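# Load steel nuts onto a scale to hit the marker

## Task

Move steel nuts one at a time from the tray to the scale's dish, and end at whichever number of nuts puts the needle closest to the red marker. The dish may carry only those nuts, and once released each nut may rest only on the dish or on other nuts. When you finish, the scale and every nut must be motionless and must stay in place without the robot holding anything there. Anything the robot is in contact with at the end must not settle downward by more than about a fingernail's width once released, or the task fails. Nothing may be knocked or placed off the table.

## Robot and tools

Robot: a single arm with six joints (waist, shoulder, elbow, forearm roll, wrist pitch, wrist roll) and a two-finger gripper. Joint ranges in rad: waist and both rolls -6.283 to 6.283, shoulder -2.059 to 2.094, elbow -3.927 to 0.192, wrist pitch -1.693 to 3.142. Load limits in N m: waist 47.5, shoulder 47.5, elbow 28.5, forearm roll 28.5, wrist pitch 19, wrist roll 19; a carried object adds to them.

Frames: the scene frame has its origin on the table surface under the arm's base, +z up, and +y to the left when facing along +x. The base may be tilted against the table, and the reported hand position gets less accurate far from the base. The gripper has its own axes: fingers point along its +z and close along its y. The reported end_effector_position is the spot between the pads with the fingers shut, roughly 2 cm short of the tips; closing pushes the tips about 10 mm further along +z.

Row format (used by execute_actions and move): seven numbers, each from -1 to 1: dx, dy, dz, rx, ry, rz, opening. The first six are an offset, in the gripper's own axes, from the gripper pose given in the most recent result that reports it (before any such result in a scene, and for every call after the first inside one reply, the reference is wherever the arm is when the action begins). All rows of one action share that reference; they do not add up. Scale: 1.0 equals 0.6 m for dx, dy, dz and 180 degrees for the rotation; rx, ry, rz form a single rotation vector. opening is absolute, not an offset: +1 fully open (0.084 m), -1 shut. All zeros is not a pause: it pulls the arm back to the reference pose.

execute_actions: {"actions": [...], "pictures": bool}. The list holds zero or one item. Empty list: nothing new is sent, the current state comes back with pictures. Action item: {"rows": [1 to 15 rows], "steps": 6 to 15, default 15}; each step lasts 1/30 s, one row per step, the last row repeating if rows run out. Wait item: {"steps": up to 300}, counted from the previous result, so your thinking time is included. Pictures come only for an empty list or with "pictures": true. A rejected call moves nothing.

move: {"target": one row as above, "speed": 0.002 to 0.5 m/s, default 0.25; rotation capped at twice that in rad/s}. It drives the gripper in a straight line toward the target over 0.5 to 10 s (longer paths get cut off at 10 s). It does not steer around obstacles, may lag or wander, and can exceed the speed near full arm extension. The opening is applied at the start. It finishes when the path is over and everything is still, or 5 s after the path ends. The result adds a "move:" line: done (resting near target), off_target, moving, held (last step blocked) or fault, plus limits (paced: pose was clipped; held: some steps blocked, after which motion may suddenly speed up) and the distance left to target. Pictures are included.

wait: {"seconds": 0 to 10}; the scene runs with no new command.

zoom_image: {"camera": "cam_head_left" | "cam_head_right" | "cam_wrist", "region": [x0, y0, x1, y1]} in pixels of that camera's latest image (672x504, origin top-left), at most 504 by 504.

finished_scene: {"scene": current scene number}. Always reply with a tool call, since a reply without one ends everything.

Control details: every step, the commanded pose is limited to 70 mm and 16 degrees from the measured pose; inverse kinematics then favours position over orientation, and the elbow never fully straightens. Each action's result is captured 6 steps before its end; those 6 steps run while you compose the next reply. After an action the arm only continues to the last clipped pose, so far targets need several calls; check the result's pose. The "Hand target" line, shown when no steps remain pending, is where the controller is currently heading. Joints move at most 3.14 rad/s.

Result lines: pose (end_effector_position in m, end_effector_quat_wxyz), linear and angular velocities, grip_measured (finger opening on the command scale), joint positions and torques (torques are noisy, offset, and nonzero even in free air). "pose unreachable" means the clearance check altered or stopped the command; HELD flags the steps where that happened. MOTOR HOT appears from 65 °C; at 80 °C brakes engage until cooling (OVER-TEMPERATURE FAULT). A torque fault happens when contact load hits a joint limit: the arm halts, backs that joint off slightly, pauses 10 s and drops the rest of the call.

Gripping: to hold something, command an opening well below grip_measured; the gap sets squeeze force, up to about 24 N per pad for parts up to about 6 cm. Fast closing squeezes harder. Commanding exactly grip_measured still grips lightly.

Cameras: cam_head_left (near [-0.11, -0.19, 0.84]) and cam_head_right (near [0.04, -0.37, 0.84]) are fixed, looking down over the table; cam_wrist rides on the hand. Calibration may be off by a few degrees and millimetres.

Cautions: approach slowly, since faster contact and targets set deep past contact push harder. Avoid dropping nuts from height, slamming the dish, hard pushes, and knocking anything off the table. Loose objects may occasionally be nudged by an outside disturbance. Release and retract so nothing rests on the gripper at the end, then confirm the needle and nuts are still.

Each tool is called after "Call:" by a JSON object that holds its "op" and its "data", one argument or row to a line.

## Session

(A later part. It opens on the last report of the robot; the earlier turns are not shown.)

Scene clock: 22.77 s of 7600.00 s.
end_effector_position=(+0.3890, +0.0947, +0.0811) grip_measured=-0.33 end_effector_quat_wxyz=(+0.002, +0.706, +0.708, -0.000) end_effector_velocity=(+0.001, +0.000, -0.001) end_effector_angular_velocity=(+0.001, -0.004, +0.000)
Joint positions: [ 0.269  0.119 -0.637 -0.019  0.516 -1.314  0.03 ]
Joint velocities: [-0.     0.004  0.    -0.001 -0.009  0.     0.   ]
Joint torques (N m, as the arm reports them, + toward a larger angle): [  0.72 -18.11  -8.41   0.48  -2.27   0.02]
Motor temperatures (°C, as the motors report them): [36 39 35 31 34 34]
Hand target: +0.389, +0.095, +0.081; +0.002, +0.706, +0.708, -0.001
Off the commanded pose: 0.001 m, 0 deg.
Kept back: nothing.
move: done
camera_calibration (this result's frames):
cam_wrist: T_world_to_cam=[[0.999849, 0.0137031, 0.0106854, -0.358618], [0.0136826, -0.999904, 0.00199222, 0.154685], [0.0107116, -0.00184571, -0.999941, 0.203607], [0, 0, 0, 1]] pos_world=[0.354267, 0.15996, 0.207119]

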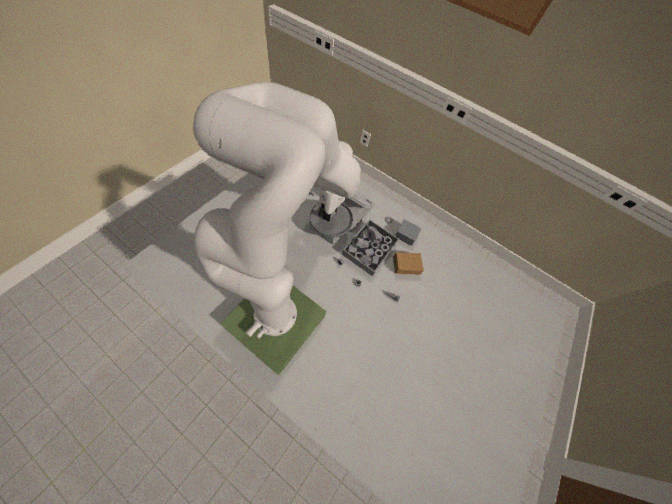

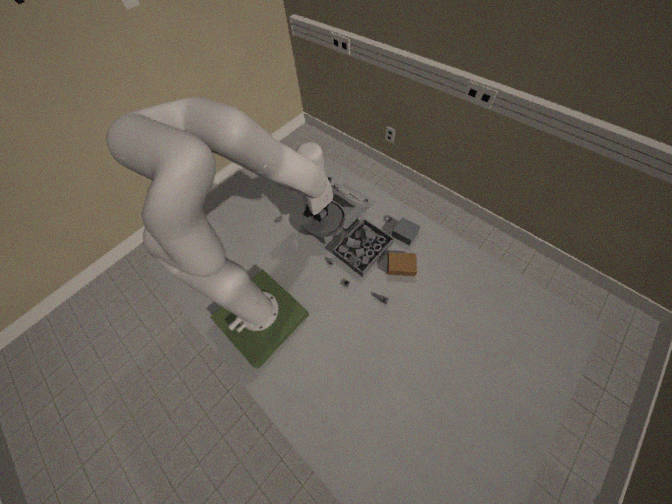

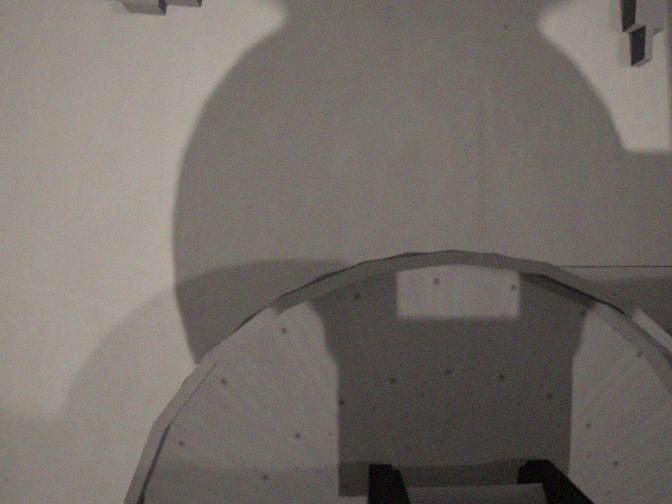

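Call:
{"op": "move", "data": {
  "target": [0, 0, -0.002, 0, 0, 0, -0.05],
  "speed": 0.04
}}

Scene clock: 23.70 s of 7600.00 s.
end_effector_position=(+0.3890, +0.0947, +0.0823) grip_measured=-0.06 end_effector_quat_wxyz=(+0.002, +0.706, +0.708, -0.000) end_effector_velocity=(-0.001, -0.000, -0.000) end_effector_angular_velocity=(-0.001, +0.002, +0.000)
Joint positions: [ 0.269  0.115 -0.637 -0.019  0.52  -1.314  0.041]
Joint velocities: [-0.     0.     0.    -0.     0.002 -0.    -0.   ]
Joint torques (N m, as the arm reports them, + toward a larger angle): [  1.   -18.64  -8.83   0.48  -2.15   0.1 ]
Motor temperatures (°C, as the motors report them): [36 39 35 31 34 34]
Hand target: +0.389, +0.095, +0.082; +0.002, +0.706, +0.708, -0.000
Off the commanded pose: 0.000 m, 0 deg.
Kept back: nothing.
move: done
camera_calibration (this result's frames):
cam_wrist: T_world_to_cam=[[0.99985, 0.013701, 0.0105875, -0.358584], [0.0136803, -0.999904, 0.00202293, 0.154673], [0.0106142, -0.00187779, -0.999942, 0.204785], [0, 0, 0, 1]] pos_world=[0.35424, 0.159956, 0.208257]

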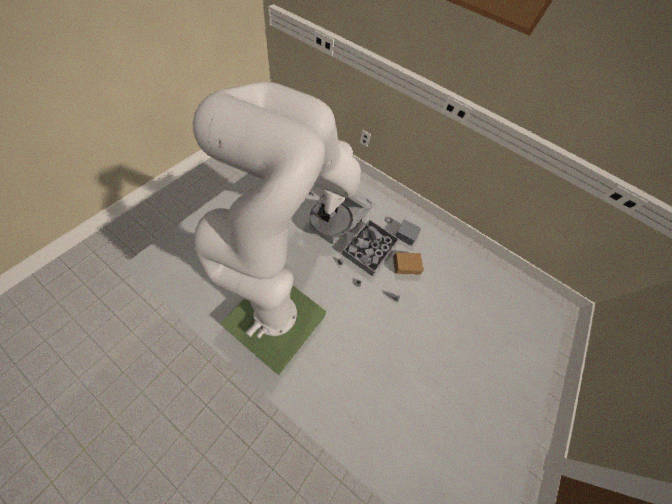

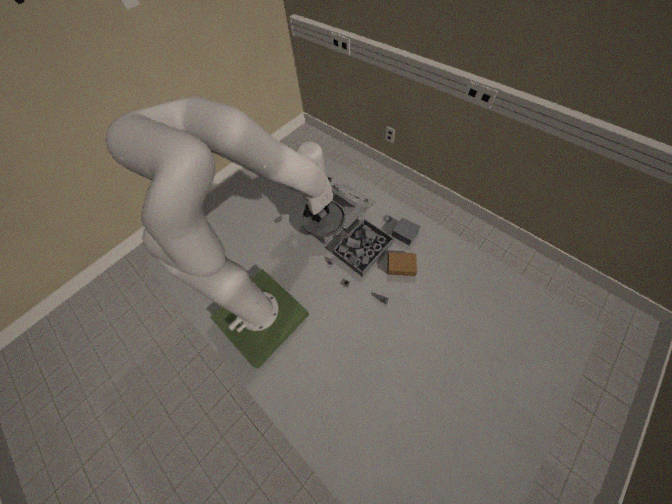

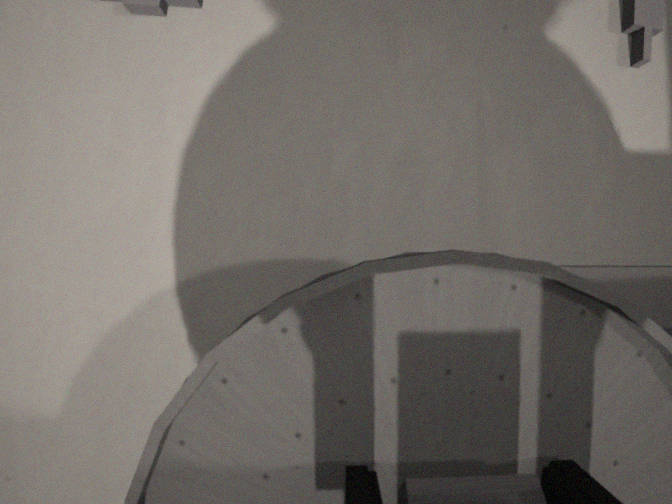

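Call:
{"op": "move", "data": {
  "target": [-0.275, 0.12, -0.43, 0, 0, 0, 0.4],
  "speed": 0.35
}}

Scene clock: 25.57 s of 7600.00 s.
end_effector_position=(+0.4598, -0.0699, +0.3403) grip_measured=+0.39 end_effector_quat_wxyz=(+0.002, +0.707, +0.707, -0.001) end_effector_velocity=(+0.001, -0.001, +0.001) end_effector_angular_velocity=(+0.000, +0.002, +0.000)
Joint positions: [-0.117 -0.06  -1.259 -0.008  1.315 -1.714  0.061]
Joint velocities: [-0.001  0.004 -0.007 -0.     0.005 -0.002 -0.   ]
Joint torques (N m, as the arm reports them, + toward a larger angle): [  0.93 -19.29 -11.75   0.5   -2.09   0.11]
Motor temperatures (°C, as the motors report them): [36 39 35 31 34 34]
Hand target: +0.460, -0.070, +0.341; +0.002, +0.707, +0.707, -0.000
Off the commanded pose: 0.001 m, 0 deg.
Kept back: nothing.
move: done
camera_calibration (this result's frames):
cam_wrist: T_world_to_cam=[[0.999875, 0.0125618, 0.00963692, -0.429683], [0.0125465, -0.99992, 0.00165542, -0.0107608], [0.00965695, -0.0015343, -0.999952, 0.462266], [0, 0, 0, 1]] pos_world=[0.4253, -0.0046531, 0.466402]

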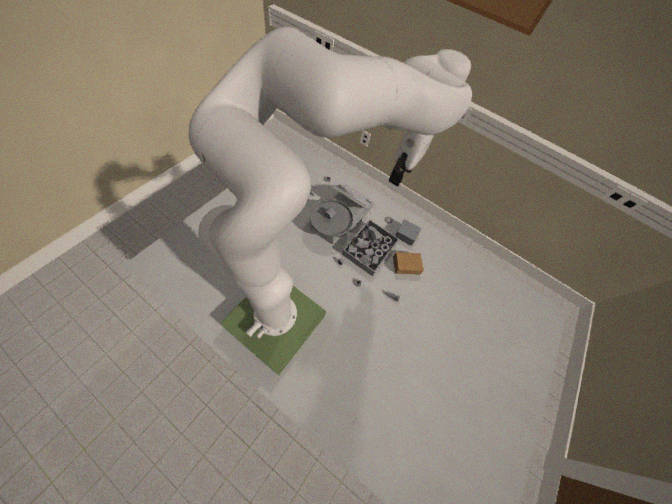

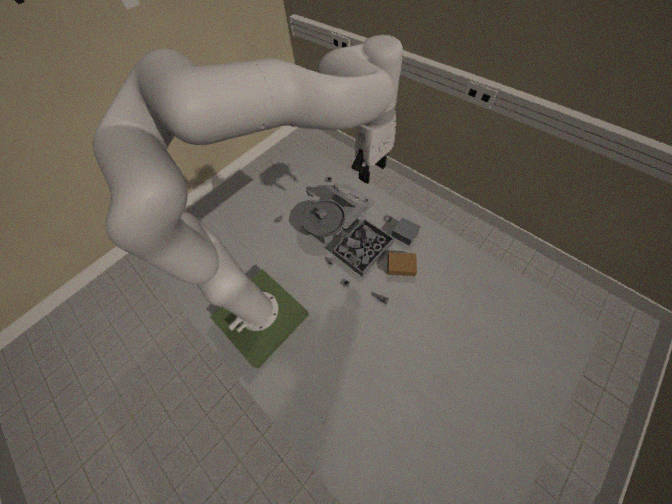

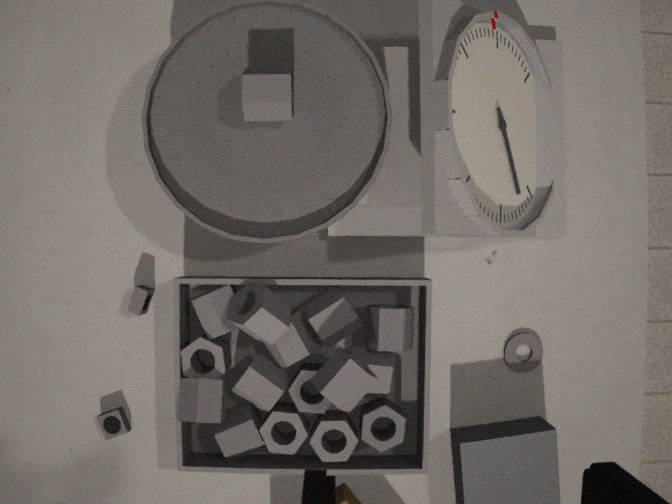

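Call:
{"op": "zoom_image", "data": {
  "camera": "cam_wrist",
  "region": [420, 0, 580, 240]
}}

Call:
{"op": "zoom_image", "data": {
  "camera": "cam_wrist",
  "region": [165, 270, 440, 480]
}}

Region (420, 0, 580, 240) of cam_wrist's 672x504 image, scaled by 2.100, with more detail than that image has.

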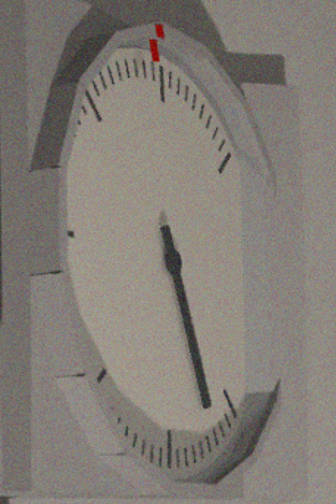

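Region (165, 270, 440, 480) of cam_wrist's 672x504 image, scaled by 1.833, with more detail than that image has; it fills the top 385 rows of this view, and the rest is white.

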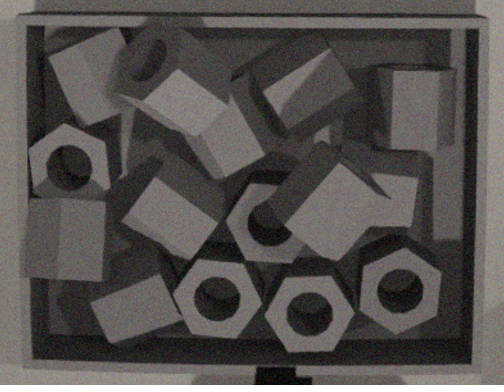

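Call:
{"op": "move", "data": {
  "target": [-0.032, -0.035, 0.392, 0, 0, -0.272, 0.1],
  "speed": 0.3
}}

Scene clock: 28.93 s of 7600.00 s.
end_effector_position=(+0.4396, -0.0890, +0.1058) grip_measured=+0.09 end_effector_quat_wxyz=(+0.002, +0.350, +0.937, -0.001) end_effector_velocity=(-0.001, -0.000, -0.004) end_effector_angular_velocity=(+0.004, +0.003, +0.007)
Joint positions: [-0.17   0.18  -0.823 -0.012  0.637 -2.614  0.048]
Joint velocities: [-0.002  0.008  0.003  0.006 -0.007 -0.014  0.   ]
Joint torques (N m, as the arm reports them, + toward a larger angle): [  0.57 -21.39  -9.6    0.35  -1.89  -0.1 ]
Motor temperatures (°C, as the motors report them): [36 39 35 31 34 34]
Hand target: +0.439, -0.089, +0.105; +0.001, +0.350, +0.937, -0.001
Off the commanded pose: 0.001 m, 0 deg.
Kept back: nothing.
move: done
camera_calibration (this result's frames):
cam_wrist: T_world_to_cam=[[0.646676, 0.762724, 0.0078763, -0.184756], [0.762735, -0.646708, 0.00210006, -0.32759], [0.00669543, 0.00464948, -0.999967, 0.229773], [0, 0, 0, 1]] pos_world=[0.367803, -0.0720054, 0.231908]

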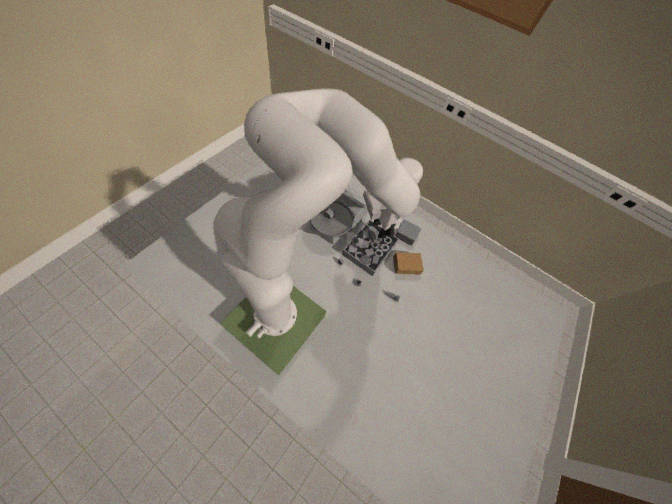

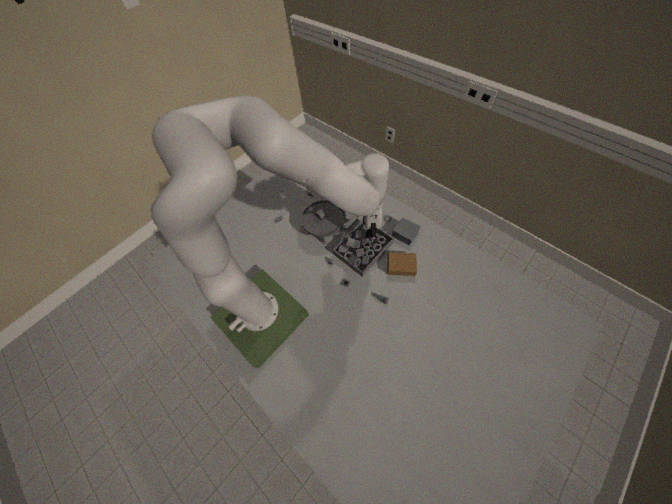

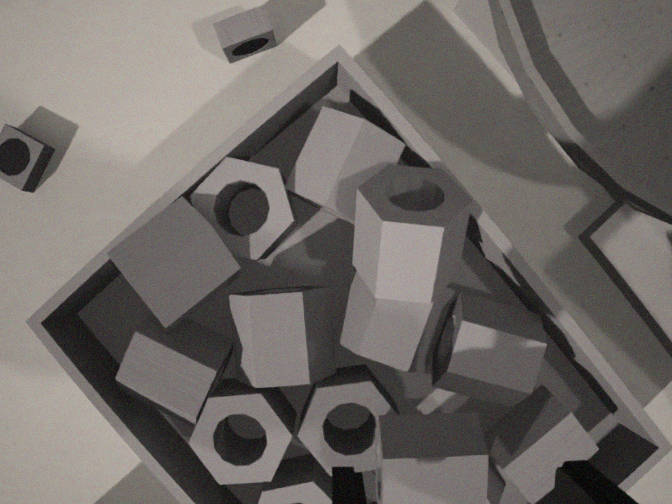

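Call:
{"op": "move", "data": {
  "target": [0, -0.0035, 0.07, 0, 0, 0, 0.1],
  "speed": 0.1
}}

Call:
{"op": "move", "data": {
  "target": [0, 0, 0, 0, 0, 0, -0.7],
  "speed": 0.05
}}

Scene clock: 30.17 s of 7600.00 s.
end_effector_position=(+0.4386, -0.0906, +0.0643) grip_measured=+0.09 end_effector_quat_wxyz=(+0.002, +0.350, +0.937, -0.001) end_effector_velocity=(-0.000, -0.000, -0.003) end_effector_angular_velocity=(-0.000, +0.000, +0.001)
Joint positions: [-0.175  0.284 -0.811 -0.013  0.52  -2.617  0.048]
Joint velocities: [-0.     0.007  0.    -0.    -0.007 -0.001 -0.   ]
Joint torques (N m, as the arm reports them, + toward a larger angle): [  0.67 -21.87  -8.77   0.39  -1.87   0.09]
Motor temperatures (°C, as the motors report them): [36 39 35 31 34 34]
Hand target: +0.438, -0.091, +0.064; +0.002, +0.350, +0.937, -0.001
Off the commanded pose: 0.001 m, 0 deg.
Kept back: nothing.
move: done
camera_calibration (this result's frames):
cam_wrist: T_world_to_cam=[[0.646553, 0.762822, 0.00839576, -0.182526], [0.762833, -0.646591, 0.00257284, -0.327826], [0.00739124, 0.00474108, -0.999961, 0.187976], [0, 0, 0, 1]] pos_world=[0.3667, -0.0736253, 0.190345]

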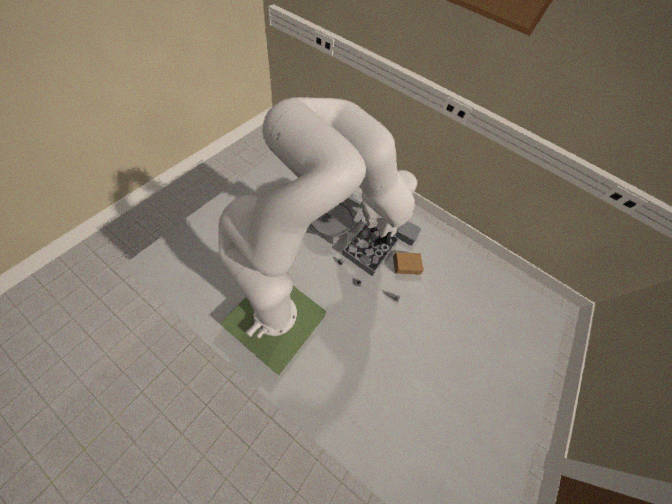

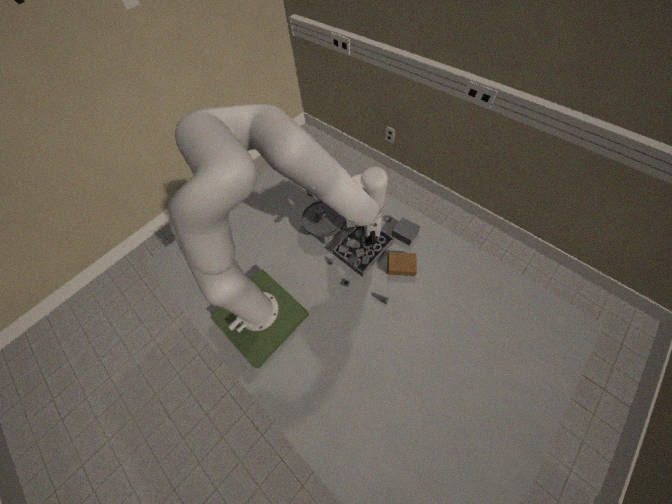

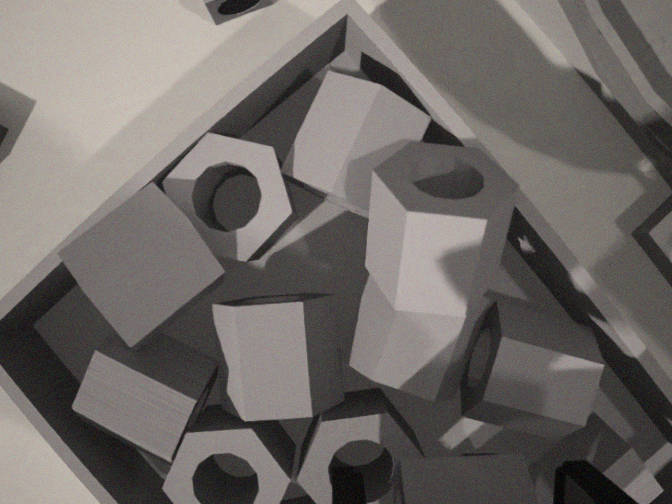

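Scene clock: 30.67 s of 7600.00 s.
end_effector_position=(+0.4386, -0.0906, +0.0643) grip_measured=-0.33 end_effector_quat_wxyz=(+0.002, +0.350, +0.937, -0.001) end_effector_velocity=(-0.000, +0.000, -0.000) end_effector_angular_velocity=(+0.000, +0.002, -0.001)
Joint positions: [-0.175  0.284 -0.811 -0.013  0.52  -2.617  0.03 ]
Joint velocities: [ 0.     0.     0.    -0.     0.001  0.001  0.   ]
Joint torques (N m, as the arm reports them, + toward a larger angle): [  0.79 -22.2   -8.85   0.4   -1.95   0.04]
Motor temperatures (°C, as the motors report them): [36 39 35 31 34 34]
Hand target: +0.439, -0.091, +0.064; +0.002, +0.350, +0.937, -0.001
Off the commanded pose: 0.000 m, 0 deg.
Kept back: nothing.
move: done
camera_calibration (this result's frames):
cam_wrist: T_world_to_cam=[[0.646549, 0.762825, 0.00843763, -0.182543], [0.762835, -0.646587, 0.00264977, -0.327858], [0.00747698, 0.00472331, -0.999961, 0.187958], [0, 0, 0, 1]] pos_world=[0.366719, -0.0736288, 0.190359]

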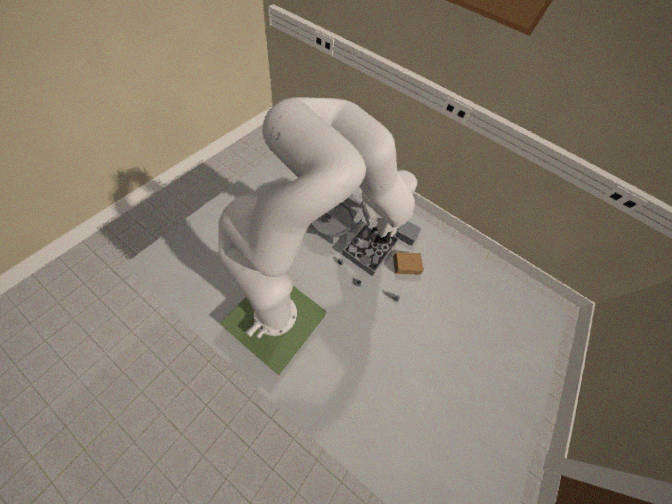

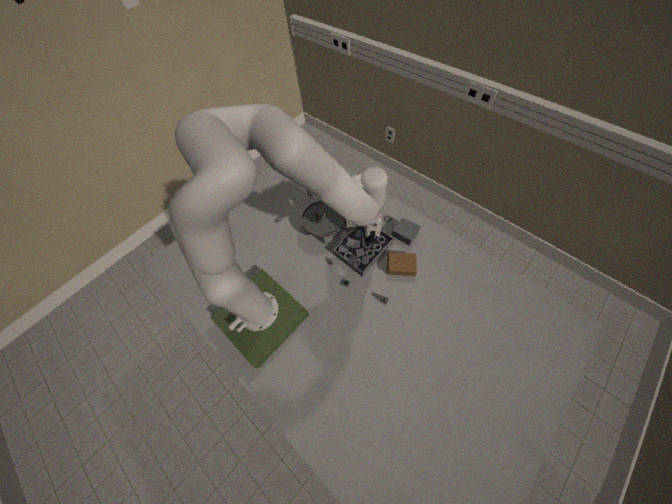

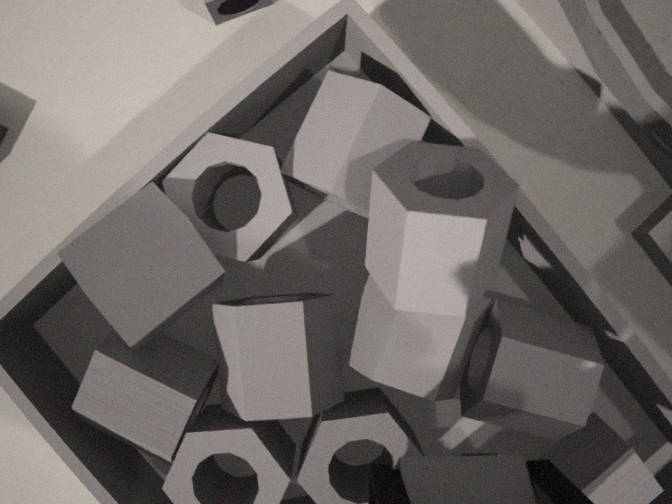

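Call:
{"op": "move", "data": {
  "target": [0, 0, -0.085, 0, 0, 0, -0.7],
  "speed": 0.2
}}

Call:
{"op": "move", "data": {
  "target": [0.3025, 0.2221, -0.033, 0, 0, 0.272, -0.7],
  "speed": 0.3
}}

Call:
{"op": "move", "data": {
  "target": [0, 0, 0.065, 0, 0, 0, -0.7],
  "speed": 0.08
}}

Scene clock: 32.10 s of 7600.00 s.
end_effector_position=(+0.4381, -0.0906, +0.1147) grip_measured=-0.33 end_effector_quat_wxyz=(+0.001, +0.350, +0.937, -0.001) end_effector_velocity=(+0.001, -0.000, +0.003) end_effector_angular_velocity=(-0.000, -0.002, +0.000)
Joint positions: [-0.174  0.156 -0.823 -0.011  0.661 -2.619  0.03 ]
Joint velocities: [-0.    -0.006 -0.004 -0.     0.007 -0.001 -0.   ]
Joint torques (N m, as the arm reports them, + toward a larger angle): [  0.29 -20.94  -9.94   0.51  -2.08  -0.05]
Motor temperatures (°C, as the motors report them): [36 39 35 31 34 34]
Hand target: +0.438, -0.091, +0.115; +0.002, +0.350, +0.937, -0.001
Off the commanded pose: 0.001 m, 0 deg.
Kept back: nothing.
move: done
camera_calibration (this result's frames):
cam_wrist: T_world_to_cam=[[0.64669, 0.762713, 0.00778979, -0.182686], [0.762725, -0.64672, 0.00199638, -0.327474], [0.00656048, 0.00465042, -0.999968, 0.238743], [0, 0, 0, 1]] pos_world=[0.366348, -0.0735572, 0.240812]

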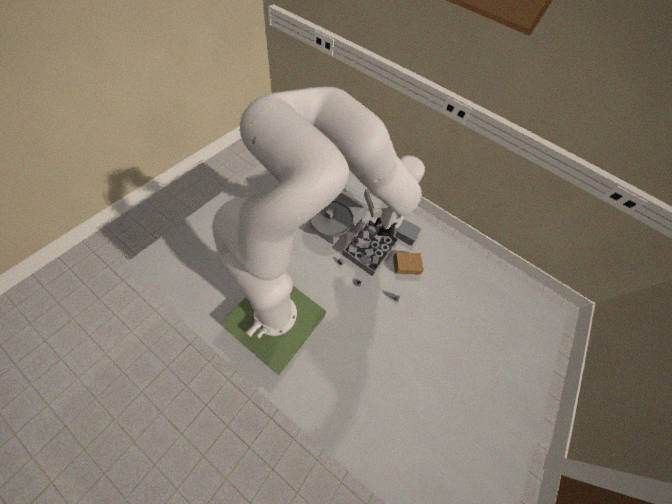

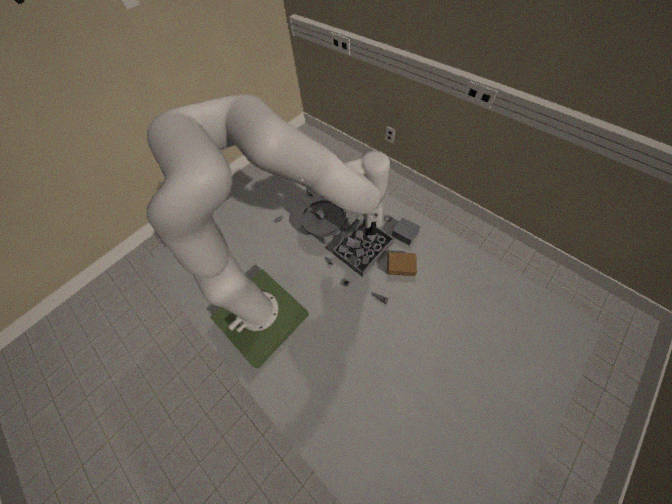

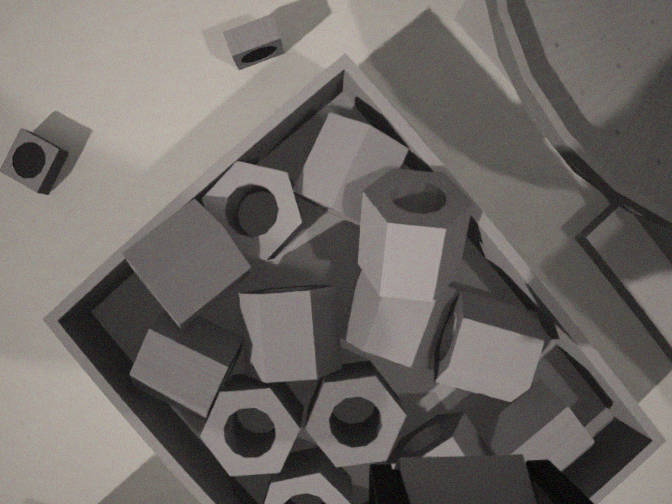

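Scene clock: 34.10 s of 7600.00 s.
end_effector_position=(+0.3893, +0.1284, +0.1338) grip_measured=-0.33 end_effector_quat_wxyz=(+0.002, +0.706, +0.708, -0.000) end_effector_velocity=(-0.001, +0.001, -0.000) end_effector_angular_velocity=(-0.006, +0.001, -0.008)
Joint positions: [ 0.35   0.007 -0.698 -0.016  0.69  -1.237  0.03 ]
Joint velocities: [ 0.006  0.001 -0.001 -0.009  0.003  0.021  0.   ]
Joint torques (N m, as the arm reports them, + toward a larger angle): [  0.51 -18.67 -10.21   0.5   -2.16   0.02]
Motor temperatures (°C, as the motors report them): [36 39 35 31 34 34]
Hand target: +0.389, +0.129, +0.134; +0.003, +0.707, +0.708, -0.000
Off the commanded pose: 0.001 m, 0 deg.
Kept back: nothing.
move: done
camera_calibration (this result's frames):
cam_wrist: T_world_to_cam=[[0.999849, 0.0133941, 0.0110479, -0.359979], [0.0133686, -0.999908, 0.00237709, 0.18839], [0.0110788, -0.00222903, -0.999936, 0.256284], [0, 0, 0, 1]] pos_world=[0.354567, 0.193766, 0.259796]

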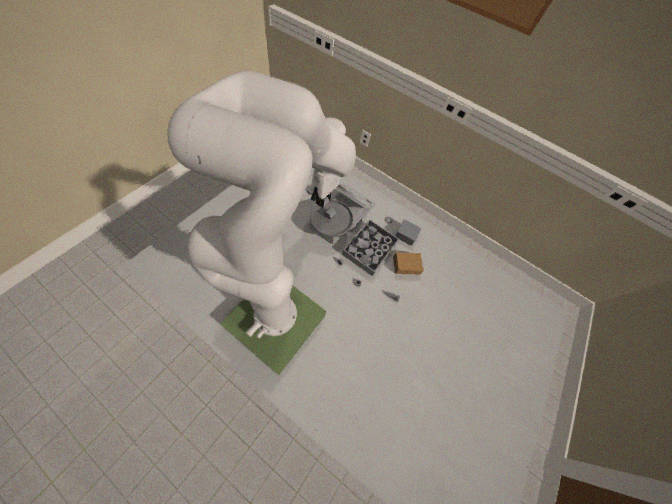

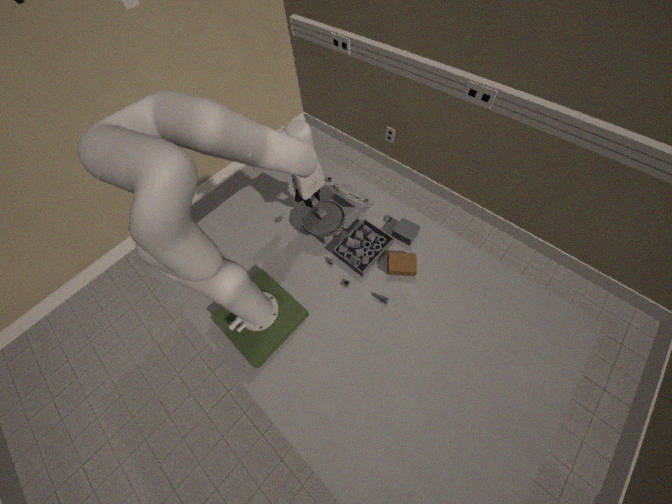

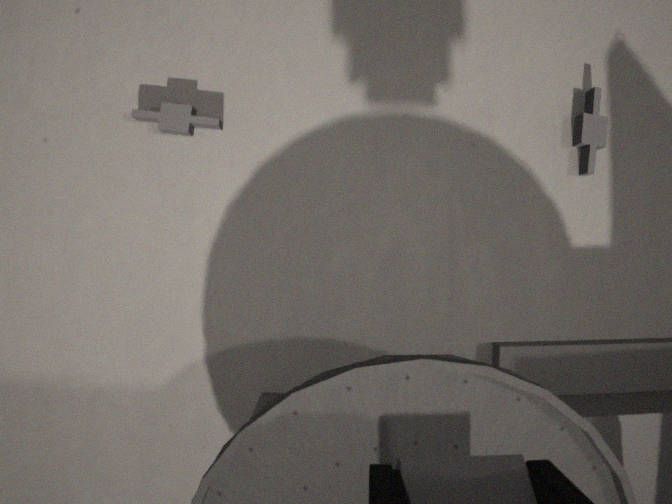

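Scene clock: 35.00 s of 7600.00 s.
end_effector_position=(+0.3896, +0.1285, +0.0953) grip_measured=-0.33 end_effector_quat_wxyz=(+0.002, +0.706, +0.708, +0.000) end_effector_velocity=(-0.001, -0.000, -0.003) end_effector_angular_velocity=(-0.002, +0.004, +0.001)
Joint positions: [ 0.349  0.106 -0.677 -0.018  0.569 -1.235  0.03 ]
Joint velocities: [ 0.     0.007  0.002 -0.002 -0.005  0.     0.   ]
Joint torques (N m, as the arm reports them, + toward a larger angle): [  1.05 -19.28  -9.28   0.48  -2.09  -0.04]
Motor temperatures (°C, as the motors report them): [36 39 35 31 34 34]
Hand target: +0.389, +0.128, +0.095; +0.002, +0.706, +0.708, -0.000
Off the commanded pose: 0.000 m, 0 deg.
Kept back: nothing.
move: done
camera_calibration (this result's frames):
cam_wrist: T_world_to_cam=[[0.999841, 0.0135446, 0.0115558, -0.359889], [0.0135226, -0.999907, 0.001987, 0.188493], [0.0115817, -0.00183042, -0.999931, 0.21747], [0, 0, 0, 1]] pos_world=[0.354764, 0.193748, 0.22124]

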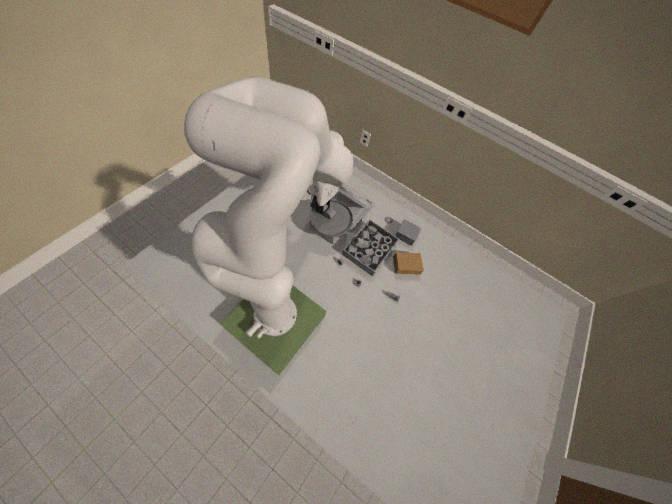

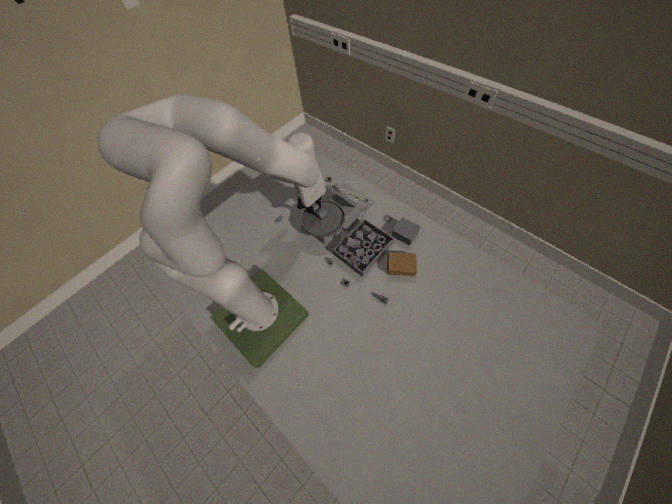

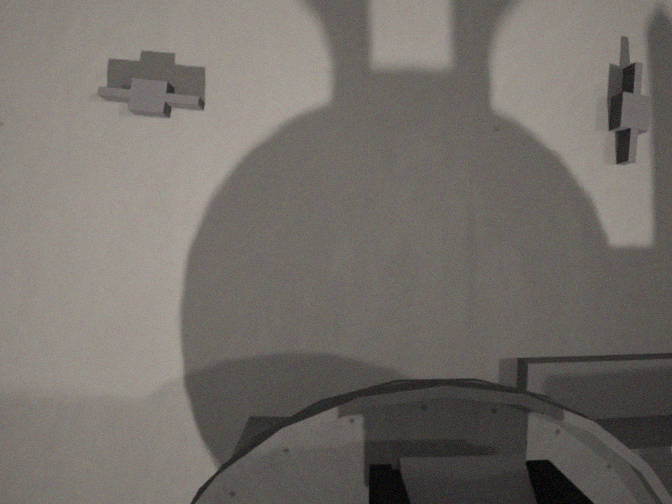

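Call:
{"op": "execute_actions", "data": {
  "actions": [
    {"rows": [[0,0,0.001,0,0,0,-0.7],[0,0,0.002,0,0,0,-0.7],[0,0,0.003,0,0,0,-0.7],[0,0,0.004,0,0,0,-0.7],[0,0,0.005,0,0,0,-0.7],[0,0,0.006,0,0,0,-0.7],[0,0,0.007,0,0,0,-0.7],[0,0,0.008,0,0,0,-0.7],[0,0,0.009,0,0,0,-0.7],[0,0,0.010,0,0,0,-0.7]], "steps": 15}
  ]
}}

Call:
{"op": "execute_actions", "data": {
  "actions": [
    {"steps": 12}
  ],
  "pictures": true
}}

Scene clock: 35.53 s of 7600.00 s.
end_effector_position=(+0.3896, +0.1285, +0.0921) grip_measured=-0.33 end_effector_quat_wxyz=(+0.002, +0.706, +0.708, +0.000) end_effector_velocity=(-0.001, -0.000, -0.015) end_effector_angular_velocity=(-0.001, +0.003, +0.000)
Joint positions: [ 0.349  0.115 -0.676 -0.019  0.559 -1.235  0.03 ]
Joint velocities: [-0.     0.042  0.005 -0.002 -0.044  0.002  0.   ]
Joint torques (N m, as the arm reports them, + toward a larger angle): [  0.97 -18.41  -9.21   0.39  -2.43   0.11]
Motor temperatures (°C, as the motors report them): [36 39 35 31 34 34]
Steps of this call (steps 1 to 7: nothing new was sent; steps 8 to 16: the first 9 steps of this action). Readings (end_effector_position):
8: (+0.3895, +0.1284, +0.0949)
9: (+0.3895, +0.1284, +0.0949)
11: (+0.3896, +0.1285, +0.0945)
15: (+0.3896, +0.1285, +0.0926)
16: the state above

Scene clock: 35.93 s of 7600.00 s.
end_effector_position=(+0.3897, +0.1285, +0.0895) grip_measured=-0.33 end_effector_quat_wxyz=(+0.002, +0.706, +0.708, +0.000) end_effector_velocity=(-0.000, -0.001, -0.001) end_effector_angular_velocity=(+0.000, +0.002, -0.003)
Joint positions: [ 0.349  0.122 -0.676 -0.019  0.551 -1.235  0.03 ]
Joint velocities: [-0.001  0.003  0.001  0.001 -0.001  0.001 -0.   ]
Joint torques (N m, as the arm reports them, + toward a larger angle): [  0.79 -17.18  -9.32   0.5   -3.08   0.08]
Motor temperatures (°C, as the motors report them): [36 39 35 31 34 34]
Hand target: +0.390, +0.128, +0.089; +0.002, +0.706, +0.708, +0.000
Off the commanded pose: 0.000 m, 0 deg.
Kept back: nothing.
Steps of this call (steps 1 to 6: the last 6 steps of your previous action; steps 7 to 12: nothing new was sent). Readings (end_effector_position):
1: (+0.3897, +0.1285, +0.0917)
2: (+0.3897, +0.1285, +0.0912)
4: (+0.3897, +0.1285, +0.0904)
8: (+0.3897, +0.1285, +0.0898)
12: the state above
camera_calibration (this result's frames):
cam_wrist: T_world_to_cam=[[0.999839, 0.0135564, 0.0117933, -0.359931], [0.0135352, -0.999907, 0.00187614, 0.188528], [0.0118176, -0.00171621, -0.999929, 0.21163], [0, 0, 0, 1]] pos_world=[0.35482, 0.193753, 0.215506]

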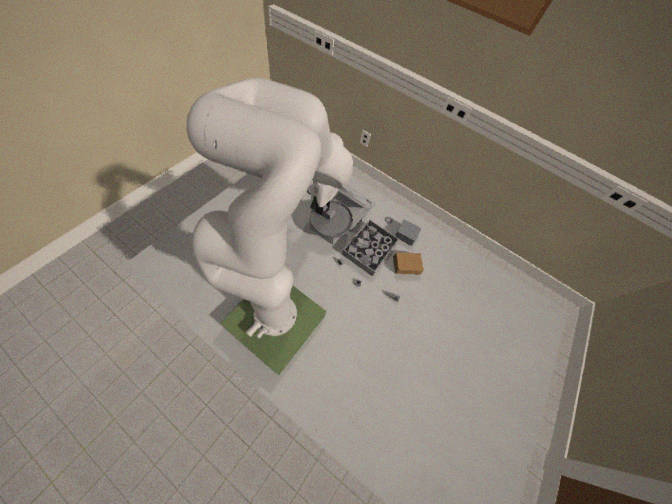

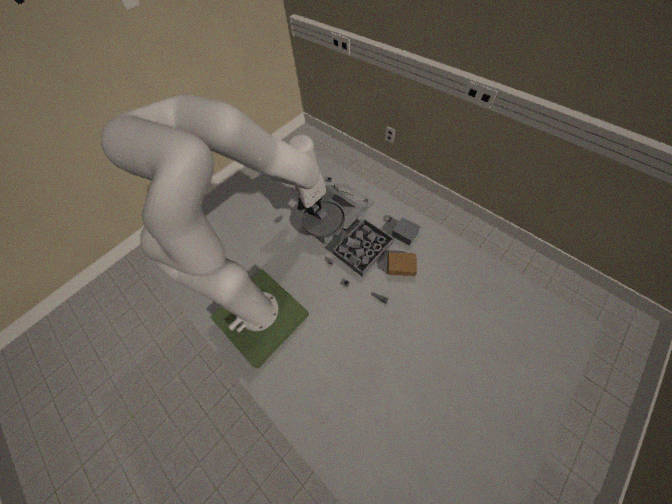

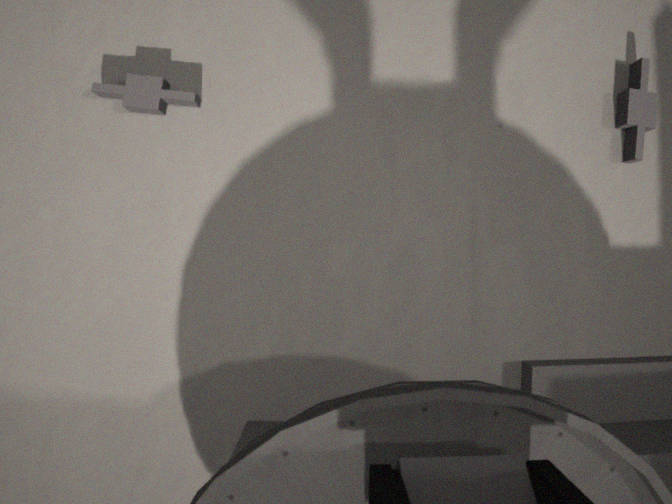

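Call:
{"op": "move", "data": {
  "target": [0, 0, -0.005, 0, 0, 0, -0.7],
  "speed": 0.05
}}

Call:
{"op": "execute_actions", "data": {
  "actions": [
    {"rows": [[0,0,0,0,0,0,0.0],[0,0,0,0,0,0,0.0],[0,0,0,0,0,0,0.0],[0,0,0,0,0,0,0.0],[0,0,0,0,0,0,0.0],[0,0,0,0,0,0,0.0],[0,0,0,0,0,0,0.0],[0,0,-0.005,0,0,0,0.0],[0,0,-0.013,0,0,0,0.0],[0,0,-0.023,0,0,0,0.0],[0,0,-0.033,0,0,0,0.0],[0,0,-0.043,0,0,0,0.0],[0,0,-0.052,0,0,0,0.0],[0,0,-0.058,0,0,0,0.0],[0,0,-0.06,0,0,0,0.0]], "steps": 15}
  ]
}}

Call:
{"op": "move", "data": {
  "target": [-0.468, 0.077, -0.07, 0, 0, 0, 0.0],
  "speed": 0.35
}}

Scene clock: 37.40 s of 7600.00 s.
end_effector_position=(+0.3896, +0.1285, +0.0923) grip_measured=-0.33 end_effector_quat_wxyz=(+0.002, +0.706, +0.708, +0.000) end_effector_velocity=(-0.000, +0.000, +0.001) end_effector_angular_velocity=(-0.000, +0.001, +0.000)
Joint positions: [ 0.349  0.114 -0.676 -0.019  0.56  -1.235  0.03 ]
Joint velocities: [ 0.001 -0.003 -0.    -0.     0.005  0.001 -0.   ]
Joint torques (N m, as the arm reports them, + toward a larger angle): [  0.86 -19.09  -9.13   0.42  -2.28   0.08]
Motor temperatures (°C, as the motors report them): [36 39 35 31 34 34]
Hand target: +0.390, +0.128, +0.093; +0.002, +0.706, +0.708, +0.000
Off the commanded pose: 0.000 m, 0 deg.
Kept back: nothing.
move: done
camera_calibration (this result's frames):
cam_wrist: T_world_to_cam=[[0.999842, 0.0135496, 0.0115481, -0.359853], [0.0135278, -0.999907, 0.00197066, 0.188494], [0.0115737, -0.00181413, -0.999931, 0.214466], [0, 0, 0, 1]] pos_world=[0.354764, 0.193741, 0.218236]

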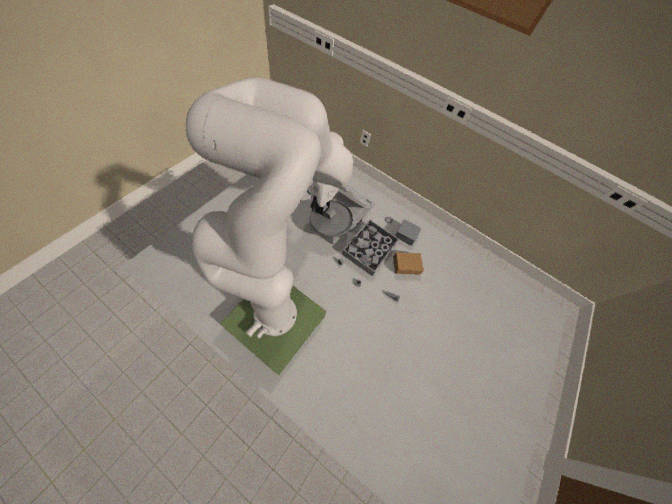

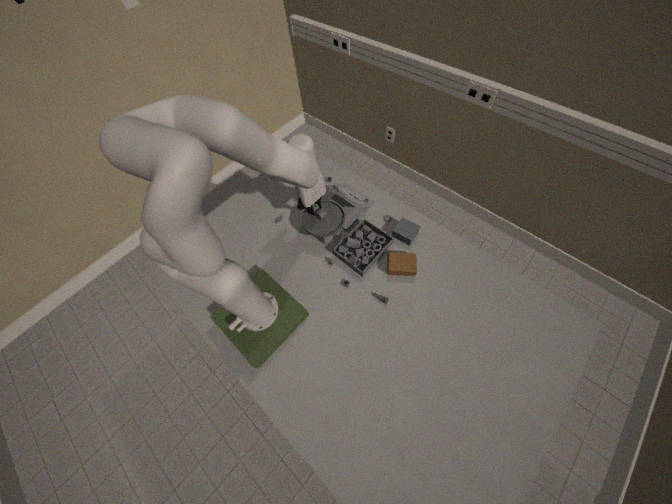

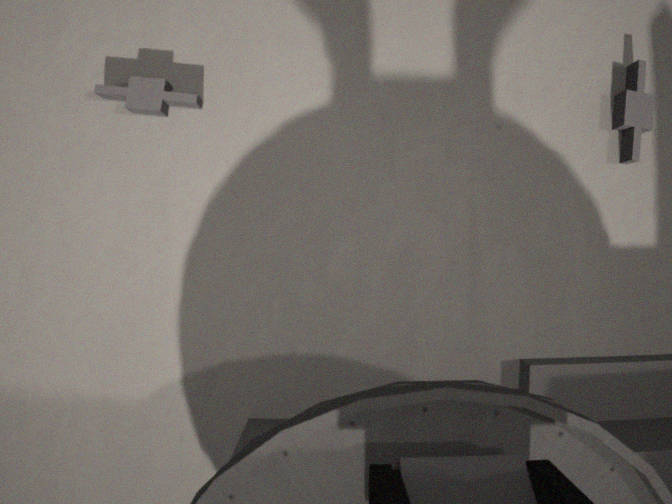

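Scene clock: 37.70 s of 7600.00 s.
end_effector_position=(+0.3894, +0.1284, +0.0926) grip_measured=-0.01 end_effector_quat_wxyz=(+0.002, +0.706, +0.708, -0.000) end_effector_velocity=(-0.009, -0.003, +0.019) end_effector_angular_velocity=(-0.008, +0.026, -0.003)
Joint positions: [ 0.349  0.113 -0.676 -0.019  0.562 -1.235  0.043]
Joint velocities: [ 0.001 -0.064  0.002  0.004  0.089 -0.     0.002]
Joint torques (N m, as the arm reports them, + toward a larger angle): [  1.06 -22.34  -9.73   0.69  -1.95   0.04]
Motor temperatures (°C, as the motors report them): [36 39 35 31 34 34]
Steps of this call (steps 1 to 9: the first 9 steps of this action). Readings (end_effector_position):
1: (+0.3896, +0.1285, +0.0923)
2: (+0.3896, +0.1285, +0.0923)
4: (+0.3897, +0.1285, +0.0923)
8: (+0.3896, +0.1285, +0.0923)
9: the state above

Scene clock: 39.77 s of 7600.00 s.
end_effector_position=(+0.4349, -0.1514, +0.1690) grip_measured=-0.01 end_effector_quat_wxyz=(+0.001, +0.706, +0.708, +0.000) end_effector_velocity=(+0.001, -0.003, +0.000) end_effector_angular_velocity=(+0.003, +0.000, -0.003)
Joint positions: [-0.305  0.083 -0.916 -0.007  0.827 -1.9    0.044]
Joint velocities: [-0.006  0.004 -0.007  0.004  0.004 -0.005 -0.   ]
Joint torques (N m, as the arm reports them, + toward a larger angle): [  0.89 -20.72 -10.48   0.26  -2.06  -0.02]
Motor temperatures (°C, as the motors report them): [36 39 35 31 34 34]
Hand target: +0.435, -0.152, +0.169; +0.001, +0.707, +0.708, +0.000
Off your previous action's commanded pose: 0.016 m, 0 deg at its last step (step 6 of this call).
Off the commanded pose: 0.002 m, 0 deg.
Kept back: nothing.
move: done
camera_calibration (this result's frames):
cam_wrist: T_world_to_cam=[[0.999849, 0.0136529, 0.01079, -0.402071], [0.0136521, -0.999907, 0.000152329, -0.0917959], [0.010791, -0.0000050007, -0.999942, 0.29082], [0, 0, 0, 1]] pos_world=[0.400126, -0.0862965, 0.295156]

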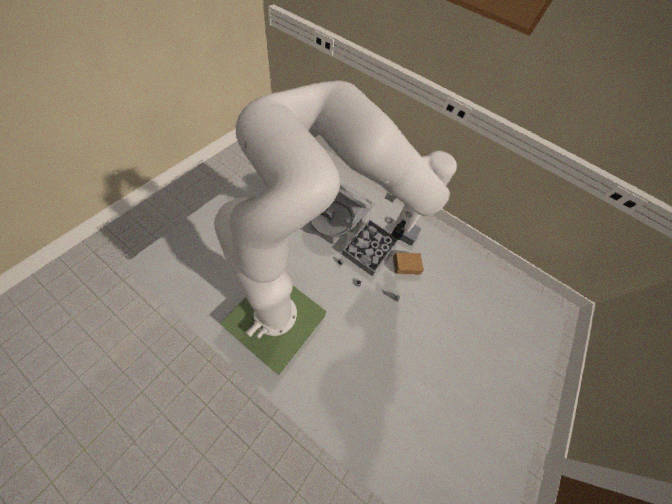

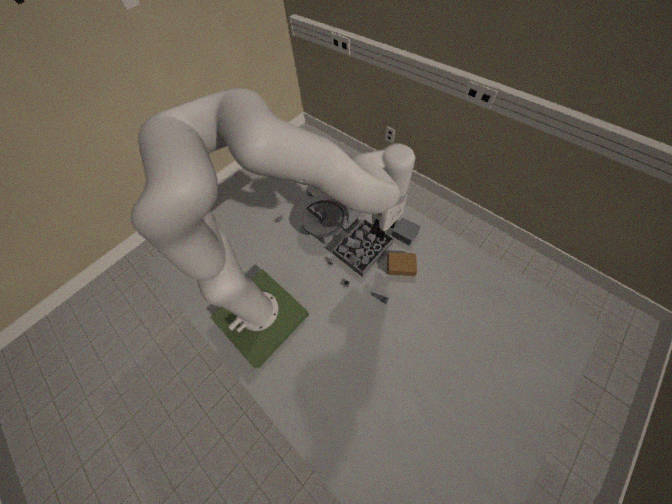

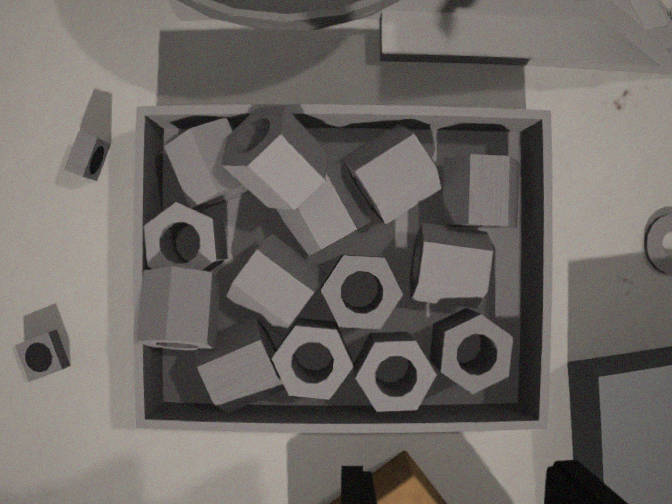

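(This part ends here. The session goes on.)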